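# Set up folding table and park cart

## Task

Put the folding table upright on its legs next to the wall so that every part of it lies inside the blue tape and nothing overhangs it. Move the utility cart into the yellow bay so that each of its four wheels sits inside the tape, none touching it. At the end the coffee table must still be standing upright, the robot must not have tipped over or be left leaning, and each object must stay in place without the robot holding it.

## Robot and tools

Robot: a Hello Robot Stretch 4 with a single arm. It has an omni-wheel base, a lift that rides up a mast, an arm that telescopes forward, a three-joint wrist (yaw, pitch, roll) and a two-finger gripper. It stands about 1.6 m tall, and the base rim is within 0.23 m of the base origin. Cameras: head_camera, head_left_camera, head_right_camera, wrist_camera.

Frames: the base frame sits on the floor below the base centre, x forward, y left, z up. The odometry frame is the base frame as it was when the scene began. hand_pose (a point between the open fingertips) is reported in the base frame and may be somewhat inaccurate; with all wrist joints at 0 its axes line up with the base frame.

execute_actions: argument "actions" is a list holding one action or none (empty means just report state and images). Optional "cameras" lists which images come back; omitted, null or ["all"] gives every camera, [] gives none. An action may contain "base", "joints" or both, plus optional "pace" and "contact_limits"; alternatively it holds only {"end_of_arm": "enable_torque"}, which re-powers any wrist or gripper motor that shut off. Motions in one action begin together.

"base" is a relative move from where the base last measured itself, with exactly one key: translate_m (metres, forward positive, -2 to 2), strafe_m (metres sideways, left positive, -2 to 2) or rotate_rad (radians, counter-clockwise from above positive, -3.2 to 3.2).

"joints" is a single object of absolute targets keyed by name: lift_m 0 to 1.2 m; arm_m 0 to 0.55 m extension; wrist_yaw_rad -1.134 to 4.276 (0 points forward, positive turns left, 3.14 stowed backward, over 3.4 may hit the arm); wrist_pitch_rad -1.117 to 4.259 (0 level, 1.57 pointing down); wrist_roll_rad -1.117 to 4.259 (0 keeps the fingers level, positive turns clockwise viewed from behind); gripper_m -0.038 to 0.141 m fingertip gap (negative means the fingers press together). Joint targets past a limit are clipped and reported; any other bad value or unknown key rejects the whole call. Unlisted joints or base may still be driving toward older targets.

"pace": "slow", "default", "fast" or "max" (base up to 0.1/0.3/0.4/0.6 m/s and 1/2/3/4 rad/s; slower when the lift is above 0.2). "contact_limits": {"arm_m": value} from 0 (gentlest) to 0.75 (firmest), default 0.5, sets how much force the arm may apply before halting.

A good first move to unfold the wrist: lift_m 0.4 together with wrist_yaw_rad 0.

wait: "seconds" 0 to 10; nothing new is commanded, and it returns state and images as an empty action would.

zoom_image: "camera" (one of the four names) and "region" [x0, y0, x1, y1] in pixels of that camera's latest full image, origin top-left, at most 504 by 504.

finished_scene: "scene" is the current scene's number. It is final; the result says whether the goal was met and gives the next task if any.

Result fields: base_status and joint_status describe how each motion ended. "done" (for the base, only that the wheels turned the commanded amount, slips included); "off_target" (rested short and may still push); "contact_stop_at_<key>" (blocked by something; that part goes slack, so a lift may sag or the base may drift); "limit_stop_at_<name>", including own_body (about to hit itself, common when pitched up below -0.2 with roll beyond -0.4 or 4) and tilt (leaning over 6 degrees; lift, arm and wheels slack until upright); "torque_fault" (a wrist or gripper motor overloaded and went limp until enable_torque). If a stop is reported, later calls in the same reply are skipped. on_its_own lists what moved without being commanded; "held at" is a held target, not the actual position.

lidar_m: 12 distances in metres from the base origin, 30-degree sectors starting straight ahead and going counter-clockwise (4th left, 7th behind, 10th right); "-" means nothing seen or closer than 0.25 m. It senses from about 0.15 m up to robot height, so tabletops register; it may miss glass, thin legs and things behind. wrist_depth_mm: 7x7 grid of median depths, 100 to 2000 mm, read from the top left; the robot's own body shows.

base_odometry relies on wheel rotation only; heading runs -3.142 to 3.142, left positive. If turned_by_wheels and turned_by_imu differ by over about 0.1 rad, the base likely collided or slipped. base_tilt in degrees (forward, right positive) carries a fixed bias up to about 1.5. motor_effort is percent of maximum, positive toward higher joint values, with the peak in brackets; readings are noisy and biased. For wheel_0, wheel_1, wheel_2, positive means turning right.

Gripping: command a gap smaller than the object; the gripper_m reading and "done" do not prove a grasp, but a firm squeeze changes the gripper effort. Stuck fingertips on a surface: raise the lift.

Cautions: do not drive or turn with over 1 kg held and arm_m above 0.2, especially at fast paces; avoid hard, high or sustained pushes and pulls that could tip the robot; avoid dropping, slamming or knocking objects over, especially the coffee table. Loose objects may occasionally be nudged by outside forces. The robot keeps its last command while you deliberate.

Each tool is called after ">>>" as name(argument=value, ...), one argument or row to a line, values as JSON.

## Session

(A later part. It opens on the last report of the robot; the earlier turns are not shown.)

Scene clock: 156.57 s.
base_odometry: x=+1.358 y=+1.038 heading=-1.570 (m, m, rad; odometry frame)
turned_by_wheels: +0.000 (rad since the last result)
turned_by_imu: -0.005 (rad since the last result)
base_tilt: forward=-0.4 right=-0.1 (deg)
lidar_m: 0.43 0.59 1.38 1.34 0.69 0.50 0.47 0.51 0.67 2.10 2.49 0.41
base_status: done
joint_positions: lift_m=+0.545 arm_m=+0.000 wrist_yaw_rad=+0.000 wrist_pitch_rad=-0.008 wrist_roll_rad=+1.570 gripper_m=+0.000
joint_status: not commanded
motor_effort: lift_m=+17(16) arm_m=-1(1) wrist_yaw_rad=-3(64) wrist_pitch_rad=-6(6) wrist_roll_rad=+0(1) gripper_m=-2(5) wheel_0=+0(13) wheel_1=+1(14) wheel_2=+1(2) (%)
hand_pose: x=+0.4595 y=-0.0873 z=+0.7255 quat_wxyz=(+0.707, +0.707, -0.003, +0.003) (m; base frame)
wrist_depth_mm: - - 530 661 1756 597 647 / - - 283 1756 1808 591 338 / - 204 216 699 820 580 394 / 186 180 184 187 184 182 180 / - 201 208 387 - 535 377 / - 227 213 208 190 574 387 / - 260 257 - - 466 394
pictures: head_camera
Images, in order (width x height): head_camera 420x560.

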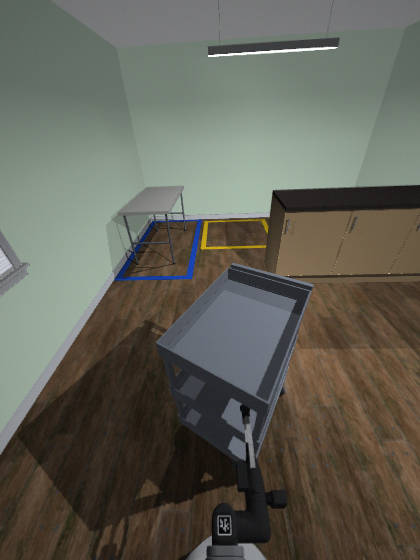

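>>> execute_actions(
  actions=[
    {"base":{"strafe_m":-0.2},"pace":"slow"},
  ],
  cameras=["head_camera"],
)

Scene clock: 161.93 s.
base_odometry: x=+1.158 y=+1.038 heading=-1.570 (m, m, rad; odometry frame)
turned_by_wheels: +0.000 (rad since the last result)
turned_by_imu: -0.002 (rad since the last result)
base_tilt: forward=-0.6 right=+0.0 (deg)
lidar_m: 0.43 0.53 1.58 1.55 0.67 0.51 0.48 0.49 0.68 2.12 2.26 0.45
base_status: done
joint_positions: lift_m=+0.545 arm_m=+0.000 wrist_yaw_rad=+0.004 wrist_pitch_rad=-0.008 wrist_roll_rad=+1.570 gripper_m=+0.000
joint_status: not commanded
motor_effort: lift_m=+16(17) arm_m=-1(1) wrist_yaw_rad=-13(27) wrist_pitch_rad=-5(7) wrist_roll_rad=+0(1) gripper_m=-6(5) wheel_0=+7(16) wheel_1=-4(8) wheel_2=+0(1) (%)
hand_pose: x=+0.4598 y=-0.0863 z=+0.7255 quat_wxyz=(+0.707, +0.707, -0.001, +0.004) (m; base frame)
wrist_depth_mm: - - - 1756 1756 1756 1118 / - - - 1808 1808 1708 1118 / - - 379 759 798 585 676 / - 208 212 368 809 504 283 / - 213 214 213 213 211 210 / - 225 218 206 188 574 387 / - 236 237 - 732 466 387
pictures: head_camera
Images, in order (width x height): head_camera 420x560.

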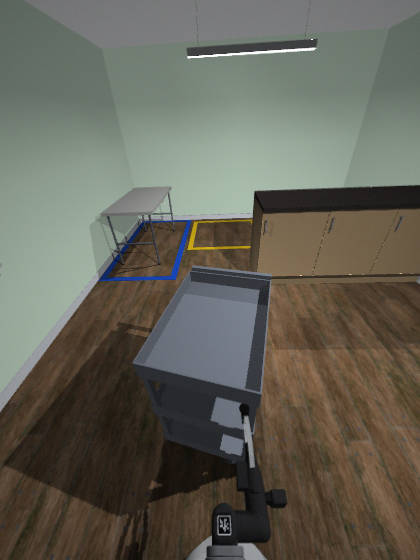

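>>> execute_actions(
  actions=[
    {"base":{"strafe_m":-0.12},"pace":"slow"},
  ],
  cameras=[],
)

>>> execute_actions(
  actions=[
    {"base":{"translate_m":-0.2}},
  ],
  cameras=[],
)

>>> execute_actions(
  actions=[
    {"base":{"strafe_m":0.22},"joints":{"gripper_m":0.14,"lift_m":0.65}},
  ],
  cameras=["head_camera","wrist_camera"],
)

Scene clock: 169.40 s.
base_odometry: x=+1.038 y=+1.038 heading=-1.570 (m, m, rad; odometry frame)
turned_by_wheels: +0.000 (rad since the last result)
turned_by_imu: -0.002 (rad since the last result)
base_tilt: forward=-0.2 right=+0.1 (deg)
lidar_m: 0.44 0.47 1.71 1.65 0.70 0.50 0.49 0.48 0.74 2.04 2.14 0.45
base_status: done
joint_positions: lift_m=+0.545 arm_m=+0.000 wrist_yaw_rad=+0.003 wrist_pitch_rad=-0.008 wrist_roll_rad=+1.570 gripper_m=+0.000
joint_status: not commanded
motor_effort: lift_m=+16(16) arm_m=-1(1) wrist_yaw_rad=-10(20) wrist_pitch_rad=-7(7) wrist_roll_rad=-1(1) gripper_m=-2(6) wheel_0=+6(8) wheel_1=-5(7) wheel_2=+0(3) (%)
hand_pose: x=+0.4597 y=-0.0866 z=+0.7255 quat_wxyz=(+0.707, +0.707, -0.002, +0.004) (m; base frame)
wrist_depth_mm: - - - 1808 1756 1756 1138 / - - - 1756 1808 1708 1118 / - - - - 1808 1661 1118 / - 242 251 492 820 539 415 / - 233 232 233 233 230 229 / - 237 233 198 190 569 384 / - 241 240 - 842 466 384
pictures: none
No camera images: the call's "cameras" was empty. Leave "cameras" out to get every camera's image.

Scene clock: 171.47 s.
base_odometry: x=+1.038 y=+1.238 heading=-1.570 (m, m, rad; odometry frame)
turned_by_wheels: +0.000 (rad since the last result)
turned_by_imu: -0.001 (rad since the last result)
base_tilt: forward=-0.5 right=-0.1 (deg)
lidar_m: 0.65 0.70 1.72 1.08 0.41 0.30 0.27 0.30 0.39 1.27 2.15 2.32
base_status: done
joint_positions: lift_m=+0.545 arm_m=+0.000 wrist_yaw_rad=+0.000 wrist_pitch_rad=-0.008 wrist_roll_rad=+1.570 gripper_m=+0.000
joint_status: not commanded
motor_effort: lift_m=+16(17) arm_m=-1(1) wrist_yaw_rad=-3(9) wrist_pitch_rad=-6(6) wrist_roll_rad=+0(1) gripper_m=-3(4) wheel_0=-3(3) wheel_1=-4(6) wheel_2=+2(10) (%)
hand_pose: x=+0.4595 y=-0.0873 z=+0.7255 quat_wxyz=(+0.707, +0.707, -0.003, +0.003) (m; base frame)
wrist_depth_mm: - - - 1921 1921 1756 1118 / - - - 1983 1983 1661 1118 / - - - - 1983 1661 1098 / - - 492 500 842 439 723 / - - 439 436 1060 430 750 / - - 442 208 190 436 788 / - - 455 - 891 439 778
pictures: none
No camera images: the call's "cameras" was empty. Leave "cameras" out to get every camera's image.

Scene clock: 173.83 s.
base_odometry: x=+1.258 y=+1.238 heading=-1.570 (m, m, rad; odometry frame)
turned_by_wheels: +0.000 (rad since the last result)
turned_by_imu: +0.000 (rad since the last result)
base_tilt: forward=-0.5 right=+0.2 (deg)
lidar_m: 0.66 1.96 1.50 1.06 0.40 0.30 0.28 0.30 0.39 1.26 2.39 0.68
base_status: done
joint_positions: lift_m=+0.650 arm_m=+0.000 wrist_yaw_rad=+0.000 wrist_pitch_rad=-0.008 wrist_roll_rad=+1.570 gripper_m=+0.140
joint_status: all done
motor_effort: lift_m=+20(22) arm_m=-1(1) wrist_yaw_rad=-3(3) wrist_pitch_rad=-6(7) wrist_roll_rad=-1(1) gripper_m=+0(5) wheel_0=-2(7) wheel_1=+3(11) wheel_2=+0(3) (%)
hand_pose: x=+0.4595 y=-0.0874 z=+0.8302 quat_wxyz=(+0.707, +0.707, -0.003, +0.003) (m; base frame)
wrist_depth_mm: - - - 418 418 430 421 / - - - 427 1983 778 559 / - - - 433 - 831 559 / - - - 439 - 820 554 / - - - 449 - 759 500 / - - - 455 - 213 449 / - - - - 480 466 452
pictures: head_camera, wrist_camera
Images, in order (width x height): head_camera 420x560, wrist_camera 616x392.

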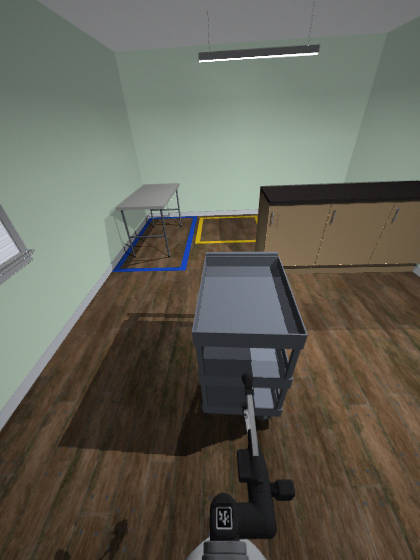

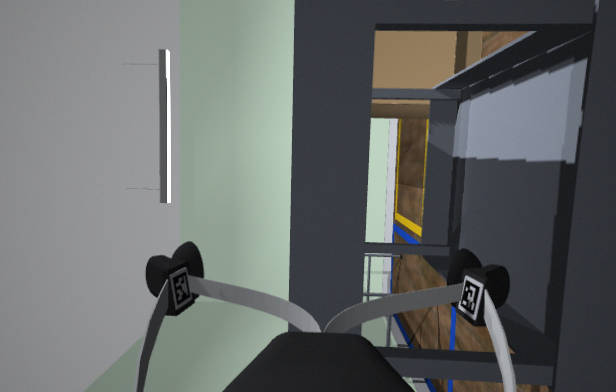

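>>> execute_actions(
  actions=[
    {"base":{"translate_m":0.3}},
  ],
  cameras=[],
)

>>> execute_actions(
  actions=[
    {"joints":{"gripper_m":0.0}},
  ],
  cameras=[],
)

>>> execute_actions(
  actions=[
    {"base":{"translate_m":1.3}},
  ],
  cameras=["head_camera"],
)

Scene clock: 180.23 s.
base_odometry: x=+1.258 y=+0.938 heading=-1.570 (m, m, rad; odometry frame)
turned_by_wheels: +0.000 (rad since the last result)
turned_by_imu: -0.002 (rad since the last result)
base_tilt: forward=-0.3 right=+0.1 (deg)
lidar_m: 0.41 2.02 1.47 1.44 0.84 0.60 0.59 0.62 0.83 2.27 2.38 0.42
base_status: done
joint_positions: lift_m=+0.650 arm_m=+0.000 wrist_yaw_rad=-0.001 wrist_pitch_rad=-0.007 wrist_roll_rad=+1.570 gripper_m=+0.140
joint_status: not commanded
motor_effort: lift_m=+20(20) arm_m=-1(1) wrist_yaw_rad=+0(7) wrist_pitch_rad=-9(14) wrist_roll_rad=-1(2) gripper_m=+0(1) wheel_0=+3(7) wheel_1=+3(9) wheel_2=-4(14) (%)
hand_pose: x=+0.4594 y=-0.0876 z=+0.8300 quat_wxyz=(+0.707, +0.707, -0.003, +0.002) (m; base frame)
wrist_depth_mm: - - - 172 171 1576 535 / - - - 176 174 750 564 / - - - 179 178 759 554 / - - - 183 181 778 554 / - - - 187 186 759 549 / - - - 190 188 213 539 / - - - - 193 1863 496
pictures: none
No camera images: the call's "cameras" was empty. Leave "cameras" out to get every camera's image.

Scene clock: 182.60 s.
base_odometry: x=+1.258 y=+0.938 heading=-1.570 (m, m, rad; odometry frame)
turned_by_wheels: +0.000 (rad since the last result)
turned_by_imu: -0.001 (rad since the last result)
base_tilt: forward=-0.4 right=+0.1 (deg)
lidar_m: 0.39 1.98 1.47 1.44 0.83 0.59 0.59 0.62 0.83 2.27 2.40 0.41
base_status: not commanded
joint_positions: lift_m=+0.650 arm_m=+0.000 wrist_yaw_rad=+0.002 wrist_pitch_rad=+0.009 wrist_roll_rad=+1.570 gripper_m=+0.001
joint_status: all done
on_its_own: wrist_pitch_rad is at rest, and its effort (-53) is outside its rest range (-23 to +23)
motor_effort: lift_m=+21(21) arm_m=-1(1) wrist_yaw_rad=-6(8) wrist_pitch_rad=-53(53) wrist_roll_rad=-1(1) gripper_m=-22(23) wheel_0=+3(3) wheel_1=+3(3) wheel_2=-4(4) (%)
hand_pose: x=+0.4596 y=-0.0870 z=+0.8255 quat_wxyz=(+0.707, +0.707, +0.004, -0.002) (m; base frame)
wrist_depth_mm: - - - 160 159 1618 521 / - - - 163 163 732 535 / - - - 166 166 759 525 / - - - 169 169 768 521 / - - 189 173 173 759 521 / - - 179 176 176 175 512 / - - - - 180 1756 449
pictures: none
No camera images: the call's "cameras" was empty. Leave "cameras" out to get every camera's image.

Scene clock: 188.07 s.
base_odometry: x=+1.279 y=-0.310 heading=-1.458 (m, m, rad; odometry frame)
turned_by_wheels: +0.111 (rad since the last result)
turned_by_imu: +0.258 (rad since the last result)
base_tilt: forward=-0.5 right=+0.0 (deg)
lidar_m: 0.40 1.44 1.32 1.32 1.57 1.82 1.81 2.14 2.38 1.40 0.26 0.25
base_status: translate_m contact_stop (by the wheels' count: +1.249 of +1.300)
joint_positions: lift_m=+0.650 arm_m=+0.000 wrist_yaw_rad=-0.007 wrist_pitch_rad=+0.001 wrist_roll_rad=+1.569 gripper_m=+0.001
joint_status: not commanded
on_its_own: the wheels are slack since a contact_stop; wrist_yaw_rad is at rest, and its effort (+19) is outside its rest range (-13 to +13); wrist_pitch_rad is at rest, and its effort (-30) is outside its rest range (-23 to +23)
motor_effort: lift_m=+19(21) arm_m=+0(1) wrist_yaw_rad=+19(100) wrist_pitch_rad=-30(52) wrist_roll_rad=+3(14) gripper_m=-21(23) wheel_0=+0(33) wheel_1=+0(16) wheel_2=+0(17) (%)
hand_pose: x=+0.4586 y=-0.0894 z=+0.8279 quat_wxyz=(+0.708, +0.706, -0.002, -0.003) (m; base frame)
wrist_depth_mm: - - - - - - - / - - - - - - - / - - - - - - - / - - - - - - - / - - - - - - 1182 / - - 181 164 150 167 1118 / 1863 1863 1921 - 1863 1708 1098
pictures: head_camera
Images, in order (width x height): head_camera 420x560.

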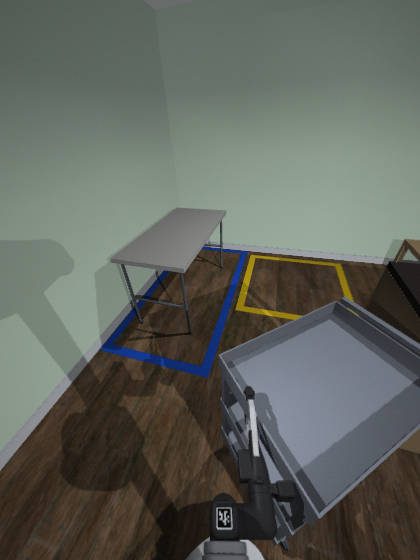

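>>> execute_actions(
  actions=[
    {"base":{"strafe_m":0.25},"pace":"slow"},
  ],
  cameras=[],
)

>>> execute_actions(
  actions=[
    {"joints":{"gripper_m":0.14}},
  ],
  cameras=[],
)

>>> execute_actions(
  actions=[
    {"base":{"translate_m":-0.35}},
  ],
  cameras=["head_camera"],
)

Scene clock: 200.90 s.
base_odometry: x=+1.527 y=-0.282 heading=-1.458 (m, m, rad; odometry frame)
turned_by_wheels: +0.000 (rad since the last result)
turned_by_imu: -0.003 (rad since the last result)
base_tilt: forward=-0.4 right=+0.1 (deg)
lidar_m: 0.40 1.28 1.07 1.05 1.28 1.77 1.75 2.06 2.61 1.53 0.29 0.30
base_status: done
joint_positions: lift_m=+0.650 arm_m=+0.000 wrist_yaw_rad=-0.002 wrist_pitch_rad=+0.003 wrist_roll_rad=+1.572 gripper_m=+0.001
joint_status: not commanded
on_its_own: wrist_pitch_rad is at rest, and its effort (-36) is outside its rest range (-23 to +23)
motor_effort: lift_m=+19(19) arm_m=+0(0) wrist_yaw_rad=+5(39) wrist_pitch_rad=-36(36) wrist_roll_rad=-4(6) gripper_m=-23(23) wheel_0=-5(16) wheel_1=+3(5) wheel_2=+0(1) (%)
hand_pose: x=+0.4591 y=-0.0881 z=+0.8273 quat_wxyz=(+0.707, +0.707, +0.000, -0.002) (m; base frame)
wrist_depth_mm: - - - - - - - / - - - - - - - / - - - - - - - / - - - - - - 436 / - - 129 119 117 123 1205 / 1921 1863 182 179 172 173 1138 / 1576 1576 1618 - 248 1336 1060
pictures: none
No camera images: the call's "cameras" was empty. Leave "cameras" out to get every camera's image.

Scene clock: 203.27 s.
base_odometry: x=+1.527 y=-0.282 heading=-1.458 (m, m, rad; odometry frame)
turned_by_wheels: +0.000 (rad since the last result)
turned_by_imu: +0.000 (rad since the last result)
base_tilt: forward=-0.4 right=+0.0 (deg)
lidar_m: 0.41 1.29 1.05 1.07 1.27 1.75 1.77 2.06 2.63 1.55 0.28 0.29
base_status: not commanded
joint_positions: lift_m=+0.650 arm_m=+0.000 wrist_yaw_rad=+0.001 wrist_pitch_rad=-0.007 wrist_roll_rad=+1.571 gripper_m=+0.140
joint_status: all done
motor_effort: lift_m=+19(19) arm_m=+0(0) wrist_yaw_rad=-5(5) wrist_pitch_rad=-9(36) wrist_roll_rad=-2(5) gripper_m=+0(23) wheel_0=-1(5) wheel_1=+3(3) wheel_2=+0(0) (%)
hand_pose: x=+0.4594 y=-0.0871 z=+0.8300 quat_wxyz=(+0.707, +0.707, -0.002, +0.003) (m; base frame)
wrist_depth_mm: - - - - - - - / - - - - - - - / - - - - - - 462 / - - 115 110 110 109 449 / - - 220 147 142 225 1255 / 1921 1863 1756 190 187 211 1138 / 1618 1576 1576 - 1618 1499 1182
pictures: none
No camera images: the call's "cameras" was empty. Leave "cameras" out to get every camera's image.

Scene clock: 205.93 s.
base_odometry: x=+1.488 y=+0.065 heading=-1.458 (m, m, rad; odometry frame)
turned_by_wheels: +0.000 (rad since the last result)
turned_by_imu: -0.001 (rad since the last result)
base_tilt: forward=-0.5 right=+0.1 (deg)
lidar_m: 0.64 1.39 1.14 1.17 1.42 1.41 1.43 1.66 2.51 2.16 1.32 0.60
base_status: done
joint_positions: lift_m=+0.650 arm_m=+0.000 wrist_yaw_rad=+0.000 wrist_pitch_rad=-0.007 wrist_roll_rad=+1.570 gripper_m=+0.140
joint_status: not commanded
motor_effort: lift_m=+19(19) arm_m=+0(0) wrist_yaw_rad=-2(5) wrist_pitch_rad=-8(8) wrist_roll_rad=-1(0) gripper_m=+2(2) wheel_0=-4(9) wheel_1=-3(9) wheel_2=+3(7) (%)
hand_pose: x=+0.4593 y=-0.0873 z=+0.8301 quat_wxyz=(+0.707, +0.707, -0.002, +0.002) (m; base frame)
wrist_depth_mm: - - - 357 976 842 569 / - - - 327 327 330 329 / - - - 402 - 809 559 / - - - 517 - 768 512 / - - - - - 691 683 / - - 1983 1983 1708 213 1255 / 1661 1708 1708 - 1708 1618 1229
pictures: head_camera
Images, in order (width x height): head_camera 420x560.

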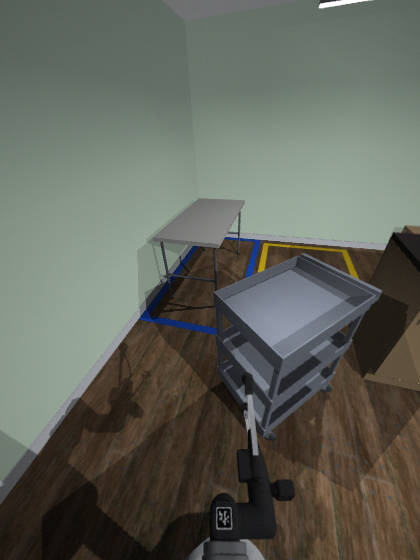

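>>> execute_actions(
  actions=[
    {"base":{"rotate_rad":-0.23}},
  ],
  cameras=[],
)

>>> execute_actions(
  actions=[
    {"base":{"strafe_m":0.12}},
  ],
  cameras=[],
)

>>> execute_actions(
  actions=[
    {"base":{"translate_m":0.3}},
  ],
  cameras=["head_camera","wrist_camera"],
)

Scene clock: 212.97 s.
base_odometry: x=+1.488 y=+0.065 heading=-1.687 (m, m, rad; odometry frame)
turned_by_wheels: -0.229 (rad since the last result)
turned_by_imu: -0.234 (rad since the last result)
base_tilt: forward=-0.4 right=+0.2 (deg)
lidar_m: 0.58 1.63 1.19 1.16 1.26 1.47 1.41 1.47 2.12 2.51 1.50 0.70
base_status: done
joint_positions: lift_m=+0.650 arm_m=+0.000 wrist_yaw_rad=+0.000 wrist_pitch_rad=-0.007 wrist_roll_rad=+1.570 gripper_m=+0.140
joint_status: not commanded
motor_effort: lift_m=+19(19) arm_m=+0(0) wrist_yaw_rad=-3(2) wrist_pitch_rad=-8(8) wrist_roll_rad=+0(1) gripper_m=+1(1) wheel_0=+3(7) wheel_1=+5(10) wheel_2=+5(13) (%)
hand_pose: x=+0.4593 y=-0.0874 z=+0.8301 quat_wxyz=(+0.707, +0.707, -0.002, +0.002) (m; base frame)
wrist_depth_mm: - - - 715 - 750 1118 / - - - 580 - 842 549 / - - - 466 - 820 477 / - - - 402 1042 759 539 / - - - 402 415 370 377 / - - - 442 1499 213 492 / - - - - - 676 668
pictures: none
No camera images: the call's "cameras" was empty. Leave "cameras" out to get every camera's image.

Scene clock: 214.53 s.
base_odometry: x=+1.607 y=+0.051 heading=-1.687 (m, m, rad; odometry frame)
turned_by_wheels: +0.000 (rad since the last result)
turned_by_imu: +0.000 (rad since the last result)
base_tilt: forward=-0.5 right=-0.1 (deg)
lidar_m: 0.66 1.48 1.06 1.04 1.09 1.45 1.40 1.50 2.11 2.62 1.52 0.61
base_status: done
joint_positions: lift_m=+0.650 arm_m=+0.000 wrist_yaw_rad=+0.000 wrist_pitch_rad=-0.007 wrist_roll_rad=+1.570 gripper_m=+0.140
joint_status: not commanded
motor_effort: lift_m=+19(19) arm_m=+0(0) wrist_yaw_rad=-2(3) wrist_pitch_rad=-7(7) wrist_roll_rad=-2(1) gripper_m=+0(1) wheel_0=-3(12) wheel_1=+4(13) wheel_2=+0(4) (%)
hand_pose: x=+0.4593 y=-0.0874 z=+0.8301 quat_wxyz=(+0.707, +0.707, -0.002, +0.002) (m; base frame)
wrist_depth_mm: - - - 484 - 842 496 / - - - 389 392 723 512 / - - - 397 976 715 504 / - - - 466 - 809 530 / - - - 564 - 750 517 / - - - 634 1464 213 668 / - - - - - 1863 1229
pictures: none
No camera images: the call's "cameras" was empty. Leave "cameras" out to get every camera's image.

Scene clock: 217.00 s.
base_odometry: x=+1.572 y=-0.246 heading=-1.687 (m, m, rad; odometry frame)
turned_by_wheels: +0.000 (rad since the last result)
turned_by_imu: +0.000 (rad since the last result)
base_tilt: forward=-0.4 right=+0.1 (deg)
lidar_m: 0.41 1.42 1.09 1.03 1.12 1.61 1.71 1.80 2.56 2.65 1.18 0.35
base_status: done
joint_positions: lift_m=+0.650 arm_m=+0.000 wrist_yaw_rad=+0.000 wrist_pitch_rad=-0.007 wrist_roll_rad=+1.570 gripper_m=+0.140
joint_status: not commanded
motor_effort: lift_m=+19(19) arm_m=+0(0) wrist_yaw_rad=-3(3) wrist_pitch_rad=-9(9) wrist_roll_rad=-2(2) gripper_m=+0(1) wheel_0=+5(9) wheel_1=+4(8) wheel_2=-3(16) (%)
hand_pose: x=+0.4593 y=-0.0873 z=+0.8301 quat_wxyz=(+0.707, +0.707, -0.002, +0.002) (m; base frame)
wrist_depth_mm: - - - - - - 525 / - - 106 103 103 102 544 / - - 119 114 113 114 554 / - - - 133 131 569 549 / - - - 160 157 1537 508 / - - - 182 182 211 480 / - - - - - 1708 1255
pictures: head_camera, wrist_camera
Images, in order (width x height): head_camera 420x560, wrist_camera 616x392.

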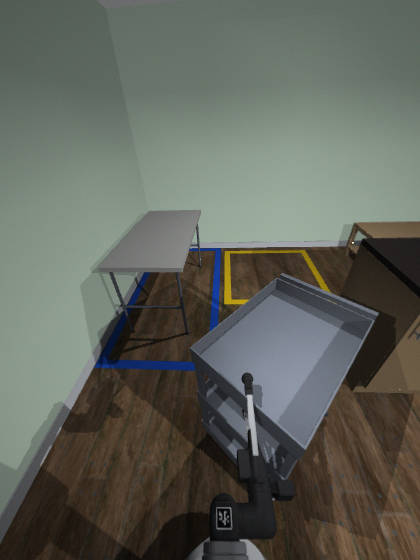

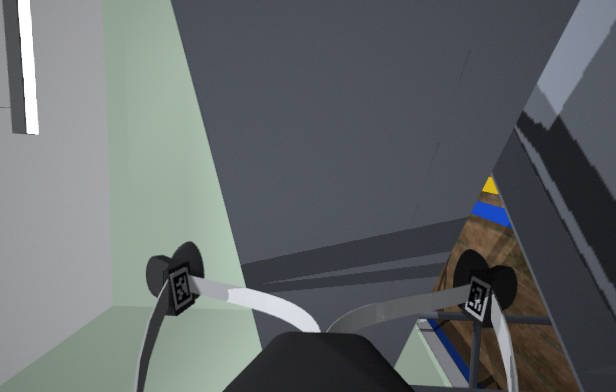

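Grip, then strafe right to swing the near end.

>>> execute_actions(
  actions=[
    {"joints":{"gripper_m":0.02}},
  ],
  cameras=[],
)

>>> execute_actions(
  actions=[
    {"base":{"strafe_m":-0.35},"pace":"slow"},
  ],
  cameras=["head_camera"],
)

Scene clock: 222.90 s.
base_odometry: x=+1.572 y=-0.246 heading=-1.687 (m, m, rad; odometry frame)
turned_by_wheels: +0.000 (rad since the last result)
turned_by_imu: -0.002 (rad since the last result)
base_tilt: forward=-0.3 right=+0.1 (deg)
lidar_m: 0.40 1.41 1.09 1.02 1.10 1.63 1.71 1.79 2.55 2.65 1.18 0.34
base_status: not commanded
joint_positions: lift_m=+0.650 arm_m=+0.000 wrist_yaw_rad=+0.001 wrist_pitch_rad=+0.007 wrist_roll_rad=+1.570 gripper_m=+0.020
joint_status: all done
on_its_own: wrist_pitch_rad is at rest, and its effort (-47) is outside its rest range (-23 to +23)
motor_effort: lift_m=+20(20) arm_m=+0(0) wrist_yaw_rad=-5(11) wrist_pitch_rad=-47(48) wrist_roll_rad=+1(1) gripper_m=-20(20) wheel_0=+4(5) wheel_1=+3(4) wheel_2=-2(2) (%)
hand_pose: x=+0.4594 y=-0.0871 z=+0.8260 quat_wxyz=(+0.707, +0.707, +0.003, -0.002) (m; base frame)
wrist_depth_mm: - - - - - - 525 / - - - - - - 539 / - - 109 108 108 110 530 / - - 131 126 125 597 530 / - - 164 150 148 1708 508 / - - 183 186 183 177 466 / - - - - - 1756 424
pictures: none
No camera images: the call's "cameras" was empty. Leave "cameras" out to get every camera's image.

Scene clock: 227.53 s.
base_odometry: x=+1.224 y=-0.206 heading=-1.687 (m, m, rad; odometry frame)
turned_by_wheels: +0.000 (rad since the last result)
turned_by_imu: -0.002 (rad since the last result)
base_tilt: forward=-0.4 right=+0.1 (deg)
lidar_m: 0.40 0.47 1.46 1.40 1.47 1.79 1.73 1.80 2.37 2.29 1.08 0.40
base_status: done
joint_positions: lift_m=+0.650 arm_m=+0.000 wrist_yaw_rad=+0.005 wrist_pitch_rad=+0.005 wrist_roll_rad=+1.572 gripper_m=+0.020
joint_status: not commanded
on_its_own: wrist_yaw_rad is at rest, and its effort (-15) is outside its rest range (-13 to +13); wrist_pitch_rad is at rest, and its effort (-41) is outside its rest range (-23 to +23)
motor_effort: lift_m=+20(20) arm_m=+0(0) wrist_yaw_rad=-15(23) wrist_pitch_rad=-41(47) wrist_roll_rad=-7(7) gripper_m=-18(19) wheel_0=+4(12) wheel_1=-5(7) wheel_2=+0(1) (%)
hand_pose: x=+0.4597 y=-0.0861 z=+0.8266 quat_wxyz=(+0.707, +0.708, +0.003, +0.000) (m; base frame)
wrist_depth_mm: - - - 156 155 1042 544 / - - - 161 160 732 539 / - - - 167 166 750 539 / - - - 173 172 778 530 / - - - 180 180 768 535 / - - 187 186 185 179 517 / - - - - 193 1808 492
pictures: head_camera
Images, in order (width x height): head_camera 420x560.

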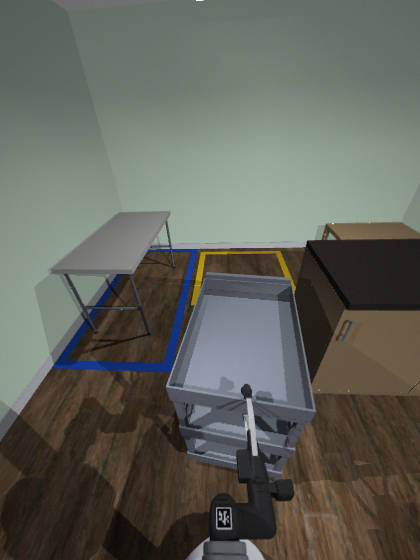

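>>> execute_actions(
  actions=[
    {"base":{"strafe_m":-0.09},"pace":"slow"},
  ],
  cameras=[],
)

>>> execute_actions(
  actions=[
    {"base":{"translate_m":0.4}},
  ],
  cameras=["head_camera"],
)

Scene clock: 233.07 s.
base_odometry: x=+1.135 y=-0.196 heading=-1.687 (m, m, rad; odometry frame)
turned_by_wheels: +0.000 (rad since the last result)
turned_by_imu: -0.002 (rad since the last result)
base_tilt: forward=-0.6 right=+0.1 (deg)
lidar_m: 0.40 0.42 1.56 1.48 1.57 1.79 1.74 1.83 2.27 2.20 1.06 0.40
base_status: done
joint_positions: lift_m=+0.650 arm_m=+0.000 wrist_yaw_rad=+0.004 wrist_pitch_rad=+0.005 wrist_roll_rad=+1.572 gripper_m=+0.020
joint_status: not commanded
on_its_own: wrist_yaw_rad is at rest, and its effort (-14) is outside its rest range (-13 to +13); wrist_pitch_rad is at rest, and its effort (-43) is outside its rest range (-23 to +23)
motor_effort: lift_m=+20(20) arm_m=+0(0) wrist_yaw_rad=-14(19) wrist_pitch_rad=-43(43) wrist_roll_rad=-6(5) gripper_m=-18(17) wheel_0=+5(8) wheel_1=-6(9) wheel_2=+0(1) (%)
hand_pose: x=+0.4596 y=-0.0862 z=+0.8265 quat_wxyz=(+0.707, +0.708, +0.003, +0.000) (m; base frame)
wrist_depth_mm: - - - 175 174 854 854 / - - - 177 176 1618 500 / - - - 179 179 768 535 / - - - 182 181 778 535 / - - - 184 184 768 530 / - - 188 187 186 178 517 / - - - - 189 699 492
pictures: none
No camera images: the call's "cameras" was empty. Leave "cameras" out to get every camera's image.

Scene clock: 235.90 s.
base_odometry: x=+1.089 y=-0.593 heading=-1.687 (m, m, rad; odometry frame)
turned_by_wheels: +0.000 (rad since the last result)
turned_by_imu: -0.002 (rad since the last result)
base_tilt: forward=-0.6 right=+0.0 (deg)
lidar_m: 0.39 0.43 1.39 1.48 1.54 2.19 2.13 2.26 2.30 1.32 0.58 0.40
base_status: done
joint_positions: lift_m=+0.650 arm_m=+0.000 wrist_yaw_rad=-0.001 wrist_pitch_rad=+0.005 wrist_roll_rad=+1.571 gripper_m=+0.020
joint_status: not commanded
on_its_own: wrist_pitch_rad is at rest, and its effort (-41) is outside its rest range (-23 to +23)
motor_effort: lift_m=+20(20) arm_m=+0(0) wrist_yaw_rad=+1(11) wrist_pitch_rad=-41(42) wrist_roll_rad=-3(6) gripper_m=-18(19) wheel_0=+3(8) wheel_1=+4(9) wheel_2=-5(18) (%)
hand_pose: x=+0.4592 y=-0.0877 z=+0.8265 quat_wxyz=(+0.707, +0.707, +0.002, -0.002) (m; base frame)
wrist_depth_mm: - - - 176 176 1863 1229 / - - - 178 178 1708 504 / - - - 180 180 741 535 / - - - 182 182 778 535 / - - - 185 184 778 530 / - - 188 186 186 178 512 / - - - - 188 715 488
pictures: head_camera
Images, in order (width x height): head_camera 420x560.

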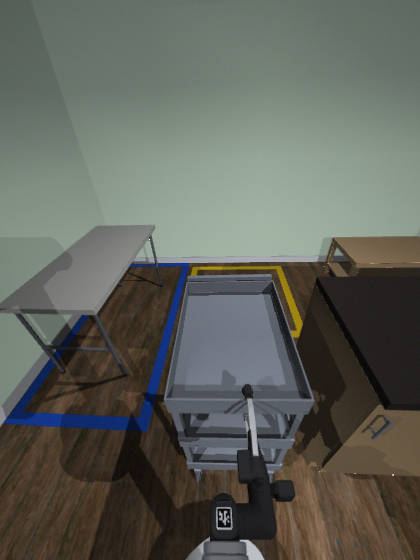

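>>> execute_actions(
  actions=[
    {"base":{"translate_m":0.6}},
  ],
  cameras=["head_camera"],
)

Scene clock: 240.73 s.
base_odometry: x=+1.019 y=-1.188 heading=-1.687 (m, m, rad; odometry frame)
turned_by_wheels: +0.000 (rad since the last result)
turned_by_imu: -0.002 (rad since the last result)
base_tilt: forward=-0.6 right=+0.1 (deg)
lidar_m: 0.39 0.43 0.77 1.45 1.53 2.19 2.74 2.87 0.48 0.46 0.49 0.43
base_status: done
joint_positions: lift_m=+0.650 arm_m=+0.000 wrist_yaw_rad=+0.000 wrist_pitch_rad=+0.006 wrist_roll_rad=+1.572 gripper_m=+0.020
joint_status: not commanded
on_its_own: wrist_pitch_rad is at rest, and its effort (-44) is outside its rest range (-23 to +23)
motor_effort: lift_m=+20(20) arm_m=+0(0) wrist_yaw_rad=-2(7) wrist_pitch_rad=-44(45) wrist_roll_rad=-6(6) gripper_m=-19(20) wheel_0=+3(7) wheel_1=+4(9) wheel_2=-4(16) (%)
hand_pose: x=+0.4593 y=-0.0874 z=+0.8263 quat_wxyz=(+0.707, +0.707, +0.002, -0.002) (m; base frame)
wrist_depth_mm: 1756 1756 1708 182 182 1661 1229 / 1808 1756 1756 183 182 1708 500 / 1756 1756 1756 184 184 741 535 / 1808 1863 1808 185 185 778 530 / 1808 1808 1863 186 186 768 525 / 1863 1921 187 186 186 178 517 / 1921 1863 1921 - 187 715 488
pictures: head_camera
Images, in order (width x height): head_camera 420x560.

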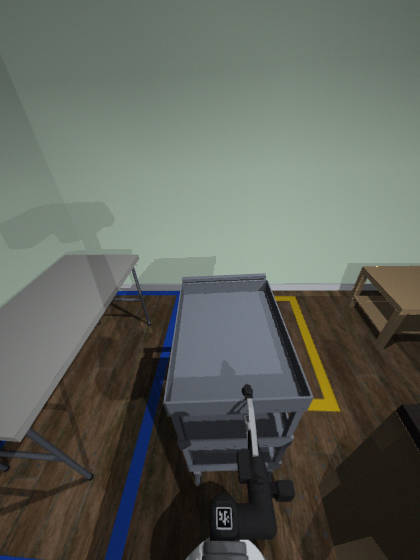

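>>> execute_actions(
  actions=[
    {"base":{"translate_m":0.6}},
  ],
  cameras=[],
)

>>> execute_actions(
  actions=[
    {"joints":{"gripper_m":0.14}},
  ],
  cameras=[],
)

>>> execute_actions(
  actions=[
    {"base":{"translate_m":-0.7}},
  ],
  cameras=["head_camera"],
)

Scene clock: 248.83 s.
base_odometry: x=+0.950 y=-1.784 heading=-1.686 (m, m, rad; odometry frame)
turned_by_wheels: +0.000 (rad since the last result)
turned_by_imu: -0.003 (rad since the last result)
base_tilt: forward=-0.5 right=+0.1 (deg)
lidar_m: 0.39 0.40 0.67 0.65 0.71 2.12 3.39 0.67 0.53 0.93 1.38 0.43
base_status: done
joint_positions: lift_m=+0.650 arm_m=+0.000 wrist_yaw_rad=+0.000 wrist_pitch_rad=+0.006 wrist_roll_rad=+1.573 gripper_m=+0.020
joint_status: not commanded
on_its_own: wrist_pitch_rad is at rest, and its effort (-45) is outside its rest range (-23 to +23)
motor_effort: lift_m=+20(20) arm_m=+0(0) wrist_yaw_rad=-2(6) wrist_pitch_rad=-45(44) wrist_roll_rad=-6(6) gripper_m=-18(18) wheel_0=+4(11) wheel_1=+4(10) wheel_2=-4(14) (%)
hand_pose: x=+0.4593 y=-0.0874 z=+0.8264 quat_wxyz=(+0.706, +0.708, +0.002, -0.002) (m; base frame)
wrist_depth_mm: 1138 1138 1138 188 188 1138 1118 / 1160 1160 1160 187 187 1160 496 / 1182 1205 1160 187 187 732 535 / 1229 1205 1205 187 187 778 530 / 1229 1229 1205 187 186 768 525 / 1255 1255 187 186 186 178 517 / 1281 1255 1255 - 186 715 488
pictures: none
No camera images: the call's "cameras" was empty. Leave "cameras" out to get every camera's image.

Scene clock: 251.00 s.
base_odometry: x=+0.950 y=-1.784 heading=-1.686 (m, m, rad; odometry frame)
turned_by_wheels: +0.000 (rad since the last result)
turned_by_imu: -0.001 (rad since the last result)
base_tilt: forward=-0.4 right=+0.0 (deg)
lidar_m: 0.40 0.41 0.67 0.65 0.70 2.13 3.38 0.68 0.53 0.93 1.39 0.44
base_status: not commanded
joint_positions: lift_m=+0.650 arm_m=+0.000 wrist_yaw_rad=-0.001 wrist_pitch_rad=-0.007 wrist_roll_rad=+1.570 gripper_m=+0.140
joint_status: all done
motor_effort: lift_m=+20(20) arm_m=+0(0) wrist_yaw_rad=+0(2) wrist_pitch_rad=-9(44) wrist_roll_rad=-1(6) gripper_m=+0(18) wheel_0=+4(3) wheel_1=+4(4) wheel_2=-4(4) (%)
hand_pose: x=+0.4592 y=-0.0876 z=+0.8300 quat_wxyz=(+0.707, +0.707, -0.003, +0.002) (m; base frame)
wrist_depth_mm: 1160 1182 1160 205 203 1138 1118 / 1182 1182 1182 204 202 1160 831 / 1205 1205 1182 204 202 768 559 / 1229 1205 1205 203 202 798 554 / 1229 1255 1205 202 202 759 544 / 1281 1281 1255 202 200 213 544 / 1281 1281 1281 - 200 723 544
pictures: none
No camera images: the call's "cameras" was empty. Leave "cameras" out to get every camera's image.

Scene clock: 254.83 s.
base_odometry: x=+1.031 y=-1.089 heading=-1.687 (m, m, rad; odometry frame)
turned_by_wheels: +0.000 (rad since the last result)
turned_by_imu: -0.002 (rad since the last result)
base_tilt: forward=-0.2 right=-0.1 (deg)
lidar_m: 1.10 0.95 0.81 1.45 1.54 2.20 2.64 2.77 2.33 0.44 0.48 1.84
base_status: done
joint_positions: lift_m=+0.650 arm_m=+0.000 wrist_yaw_rad=+0.000 wrist_pitch_rad=-0.007 wrist_roll_rad=+1.570 gripper_m=+0.140
joint_status: not commanded
motor_effort: lift_m=+20(20) arm_m=+0(0) wrist_yaw_rad=-1(0) wrist_pitch_rad=-8(8) wrist_roll_rad=-1(1) gripper_m=+0(1) wheel_0=-2(8) wheel_1=-4(7) wheel_2=+3(15) (%)
hand_pose: x=+0.4592 y=-0.0875 z=+0.8300 quat_wxyz=(+0.707, +0.707, -0.003, +0.002) (m; base frame)
wrist_depth_mm: 1808 1863 1808 1808 1808 1808 1308 / 1921 1921 1863 1863 1808 1808 1281 / 1921 1863 1863 1863 1808 1281 1042 / 1983 1921 1921 1921 1499 1281 1025 / 1983 1983 1921 1921 1499 1255 1025 / - 1983 1983 891 1160 213 1008 / - - - - 1983 1863 1229
pictures: head_camera
Images, in order (width x height): head_camera 420x560.

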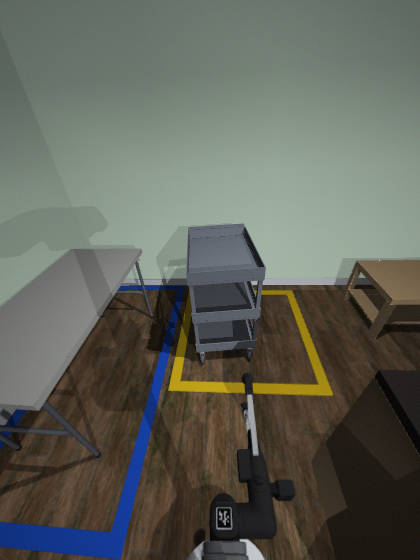

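>>> execute_actions(
  actions=[
    {"base":{"strafe_m":0.42},"joints":{"gripper_m":0.0}},
  ],
  cameras=[],
)

>>> execute_actions(
  actions=[
    {"base":{"translate_m":0.6},"joints":{"arm_m":0.5}},
  ],
  cameras=["head_camera"],
)

>>> execute_actions(
  actions=[
    {"base":{"strafe_m":-0.27},"pace":"slow"},
  ],
  cameras=[],
)

>>> execute_actions(
  actions=[
    {"base":{"strafe_m":0.1}},
  ],
  cameras=[],
)

>>> execute_actions(
  actions=[
    {"base":{"translate_m":-0.6},"joints":{"arm_m":0}},
  ],
  cameras=["head_camera"],
)

Scene clock: 267.43 s.
base_odometry: x=+1.448 y=-1.138 heading=-1.687 (m, m, rad; odometry frame)
turned_by_wheels: +0.000 (rad since the last result)
turned_by_imu: +0.000 (rad since the last result)
base_tilt: forward=-0.4 right=+0.1 (deg)
lidar_m: 0.93 0.52 0.68 1.03 1.11 1.55 2.61 2.73 2.77 0.87 0.93 1.16
base_status: done
joint_positions: lift_m=+0.650 arm_m=+0.000 wrist_yaw_rad=+0.000 wrist_pitch_rad=-0.007 wrist_roll_rad=+1.570 gripper_m=+0.000
joint_status: all done
motor_effort: lift_m=+20(20) arm_m=+0(0) wrist_yaw_rad=-1(1) wrist_pitch_rad=-8(7) wrist_roll_rad=-1(3) gripper_m=-3(1) wheel_0=-1(10) wheel_1=+2(13) wheel_2=+0(3) (%)
hand_pose: x=+0.4592 y=-0.0875 z=+0.8300 quat_wxyz=(+0.707, +0.707, -0.003, +0.002) (m; base frame)
wrist_depth_mm: 1863 1863 1808 1808 1808 1118 1060 / 1921 1863 1863 1863 1863 1098 1060 / 1921 1921 1921 1921 1464 1308 1078 / 1921 1921 1983 1863 1921 1863 1255 / - 1921 1921 1983 1921 1808 1255 / - - 1983 208 190 1756 1229 / - - - - 1983 1499 1255
pictures: none
No camera images: the call's "cameras" was empty. Leave "cameras" out to get every camera's image.

Scene clock: 270.90 s.
base_odometry: x=+1.379 y=-1.733 heading=-1.686 (m, m, rad; odometry frame)
turned_by_wheels: +0.001 (rad since the last result)
turned_by_imu: +0.000 (rad since the last result)
base_tilt: forward=-0.6 right=+0.1 (deg)
lidar_m: 0.81 0.34 0.26 0.25 0.26 1.54 3.26 3.36 0.93 0.92 0.76 0.56
base_status: done
joint_positions: lift_m=+0.650 arm_m=+0.499 wrist_yaw_rad=+0.000 wrist_pitch_rad=-0.007 wrist_roll_rad=+1.570 gripper_m=+0.000
joint_status: all done
motor_effort: lift_m=+20(20) arm_m=+6(8) wrist_yaw_rad=-2(1) wrist_pitch_rad=-6(8) wrist_roll_rad=-1(0) gripper_m=-4(4) wheel_0=+4(8) wheel_1=+5(10) wheel_2=-2(13) (%)
hand_pose: x=+0.9583 y=-0.0874 z=+0.8302 quat_wxyz=(+0.707, +0.707, -0.003, +0.003) (m; base frame)
wrist_depth_mm: 798 788 788 193 190 778 768 / 820 809 798 283 351 357 351 / 831 831 820 809 798 798 798 / 831 842 831 820 809 798 798 / 854 842 842 831 820 809 809 / 866 866 842 208 190 831 820 / 878 866 866 - 854 854 842
pictures: head_camera
Images, in order (width x height): head_camera 420x560.

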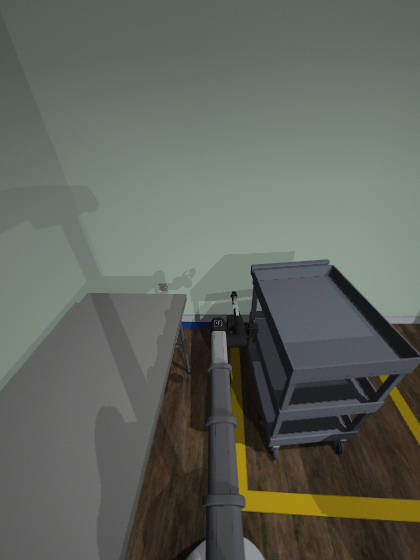

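Scene clock: 274.73 s.
base_odometry: x=+1.111 y=-1.703 heading=-1.685 (m, m, rad; odometry frame)
turned_by_wheels: +0.001 (rad since the last result)
turned_by_imu: +0.001 (rad since the last result)
base_tilt: forward=-0.4 right=+0.1 (deg)
lidar_m: 0.73 0.69 0.52 0.50 1.35 1.94 3.27 0.87 0.67 0.63 1.57 0.58
base_status: done
joint_positions: lift_m=+0.650 arm_m=+0.499 wrist_yaw_rad=+0.001 wrist_pitch_rad=-0.007 wrist_roll_rad=+1.570 gripper_m=+0.000
joint_status: not commanded
motor_effort: lift_m=+19(19) arm_m=+6(6) wrist_yaw_rad=-6(33) wrist_pitch_rad=-6(7) wrist_roll_rad=+0(3) gripper_m=-5(4) wheel_0=+7(22) wheel_1=-4(8) wheel_2=+5(4) (%)
hand_pose: x=+0.9584 y=-0.0870 z=+0.8302 quat_wxyz=(+0.707, +0.707, -0.002, +0.003) (m; base frame)
wrist_depth_mm: 778 - - - - - - / 788 788 - - - - - / 809 798 107 - - - 603 / 831 820 168 134 130 788 778 / 842 842 820 211 242 368 357 / 854 842 831 208 190 820 809 / 878 854 842 - 831 820 820
pictures: none
No camera images: the call's "cameras" was empty. Leave "cameras" out to get every camera's image.

Scene clock: 276.20 s.
base_odometry: x=+1.210 y=-1.714 heading=-1.685 (m, m, rad; odometry frame)
turned_by_wheels: +0.000 (rad since the last result)
turned_by_imu: +0.000 (rad since the last result)
base_tilt: forward=-0.3 right=-0.2 (deg)
lidar_m: 0.89 0.57 0.43 0.40 0.46 1.81 3.24 3.39 0.75 0.75 0.92 0.65
base_status: done
joint_positions: lift_m=+0.650 arm_m=+0.499 wrist_yaw_rad=+0.000 wrist_pitch_rad=-0.007 wrist_roll_rad=+1.570 gripper_m=+0.000
joint_status: not commanded
motor_effort: lift_m=+20(20) arm_m=+6(6) wrist_yaw_rad=-2(5) wrist_pitch_rad=-6(5) wrist_roll_rad=-2(1) gripper_m=-3(2) wheel_0=-2(12) wheel_1=+2(11) wheel_2=+0(7) (%)
hand_pose: x=+0.9583 y=-0.0873 z=+0.8302 quat_wxyz=(+0.707, +0.707, -0.003, +0.003) (m; base frame)
wrist_depth_mm: 788 778 778 182 181 759 759 / 798 798 798 226 234 768 768 / 820 809 809 298 349 788 778 / 831 820 809 820 809 798 798 / 842 831 831 820 820 820 798 / 854 854 831 208 190 831 820 / 866 854 866 - 831 831 831
pictures: none
No camera images: the call's "cameras" was empty. Leave "cameras" out to get every camera's image.

Scene clock: 279.70 s.
base_odometry: x=+1.279 y=-1.118 heading=-1.686 (m, m, rad; odometry frame)
turned_by_wheels: +0.000 (rad since the last result)
turned_by_imu: -0.002 (rad since the last result)
base_tilt: forward=-0.4 right=+0.0 (deg)
lidar_m: 1.27 0.63 0.64 1.21 1.30 1.80 2.64 2.77 2.60 0.69 0.75 1.18
base_status: done
joint_positions: lift_m=+0.650 arm_m=+0.001 wrist_yaw_rad=+0.000 wrist_pitch_rad=-0.007 wrist_roll_rad=+1.570 gripper_m=+0.000
joint_status: all done
motor_effort: lift_m=+20(19) arm_m=-6(8) wrist_yaw_rad=-2(3) wrist_pitch_rad=-7(8) wrist_roll_rad=+0(1) gripper_m=-5(3) wheel_0=-4(6) wheel_1=-5(9) wheel_2=+3(18) (%)
hand_pose: x=+0.4605 y=-0.0874 z=+0.8301 quat_wxyz=(+0.707, +0.707, -0.003, +0.003) (m; base frame)
wrist_depth_mm: 1863 1921 1808 1808 1808 1255 1060 / 1921 1863 1863 1863 1576 976 946 / 1921 1921 1921 1921 1537 1499 1138 / 1983 1983 1921 1921 1921 1756 1255 / 1983 1983 1921 1921 1921 1921 1255 / - - 1983 207 190 1708 1255 / - - - - 1983 1537 1229
pictures: head_camera
Images, in order (width x height): head_camera 420x560.

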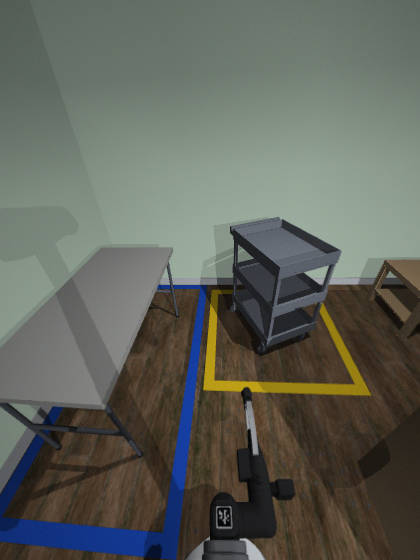

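>>> finished_scene(
  scene=1,
)

The scene is finished: the task was done.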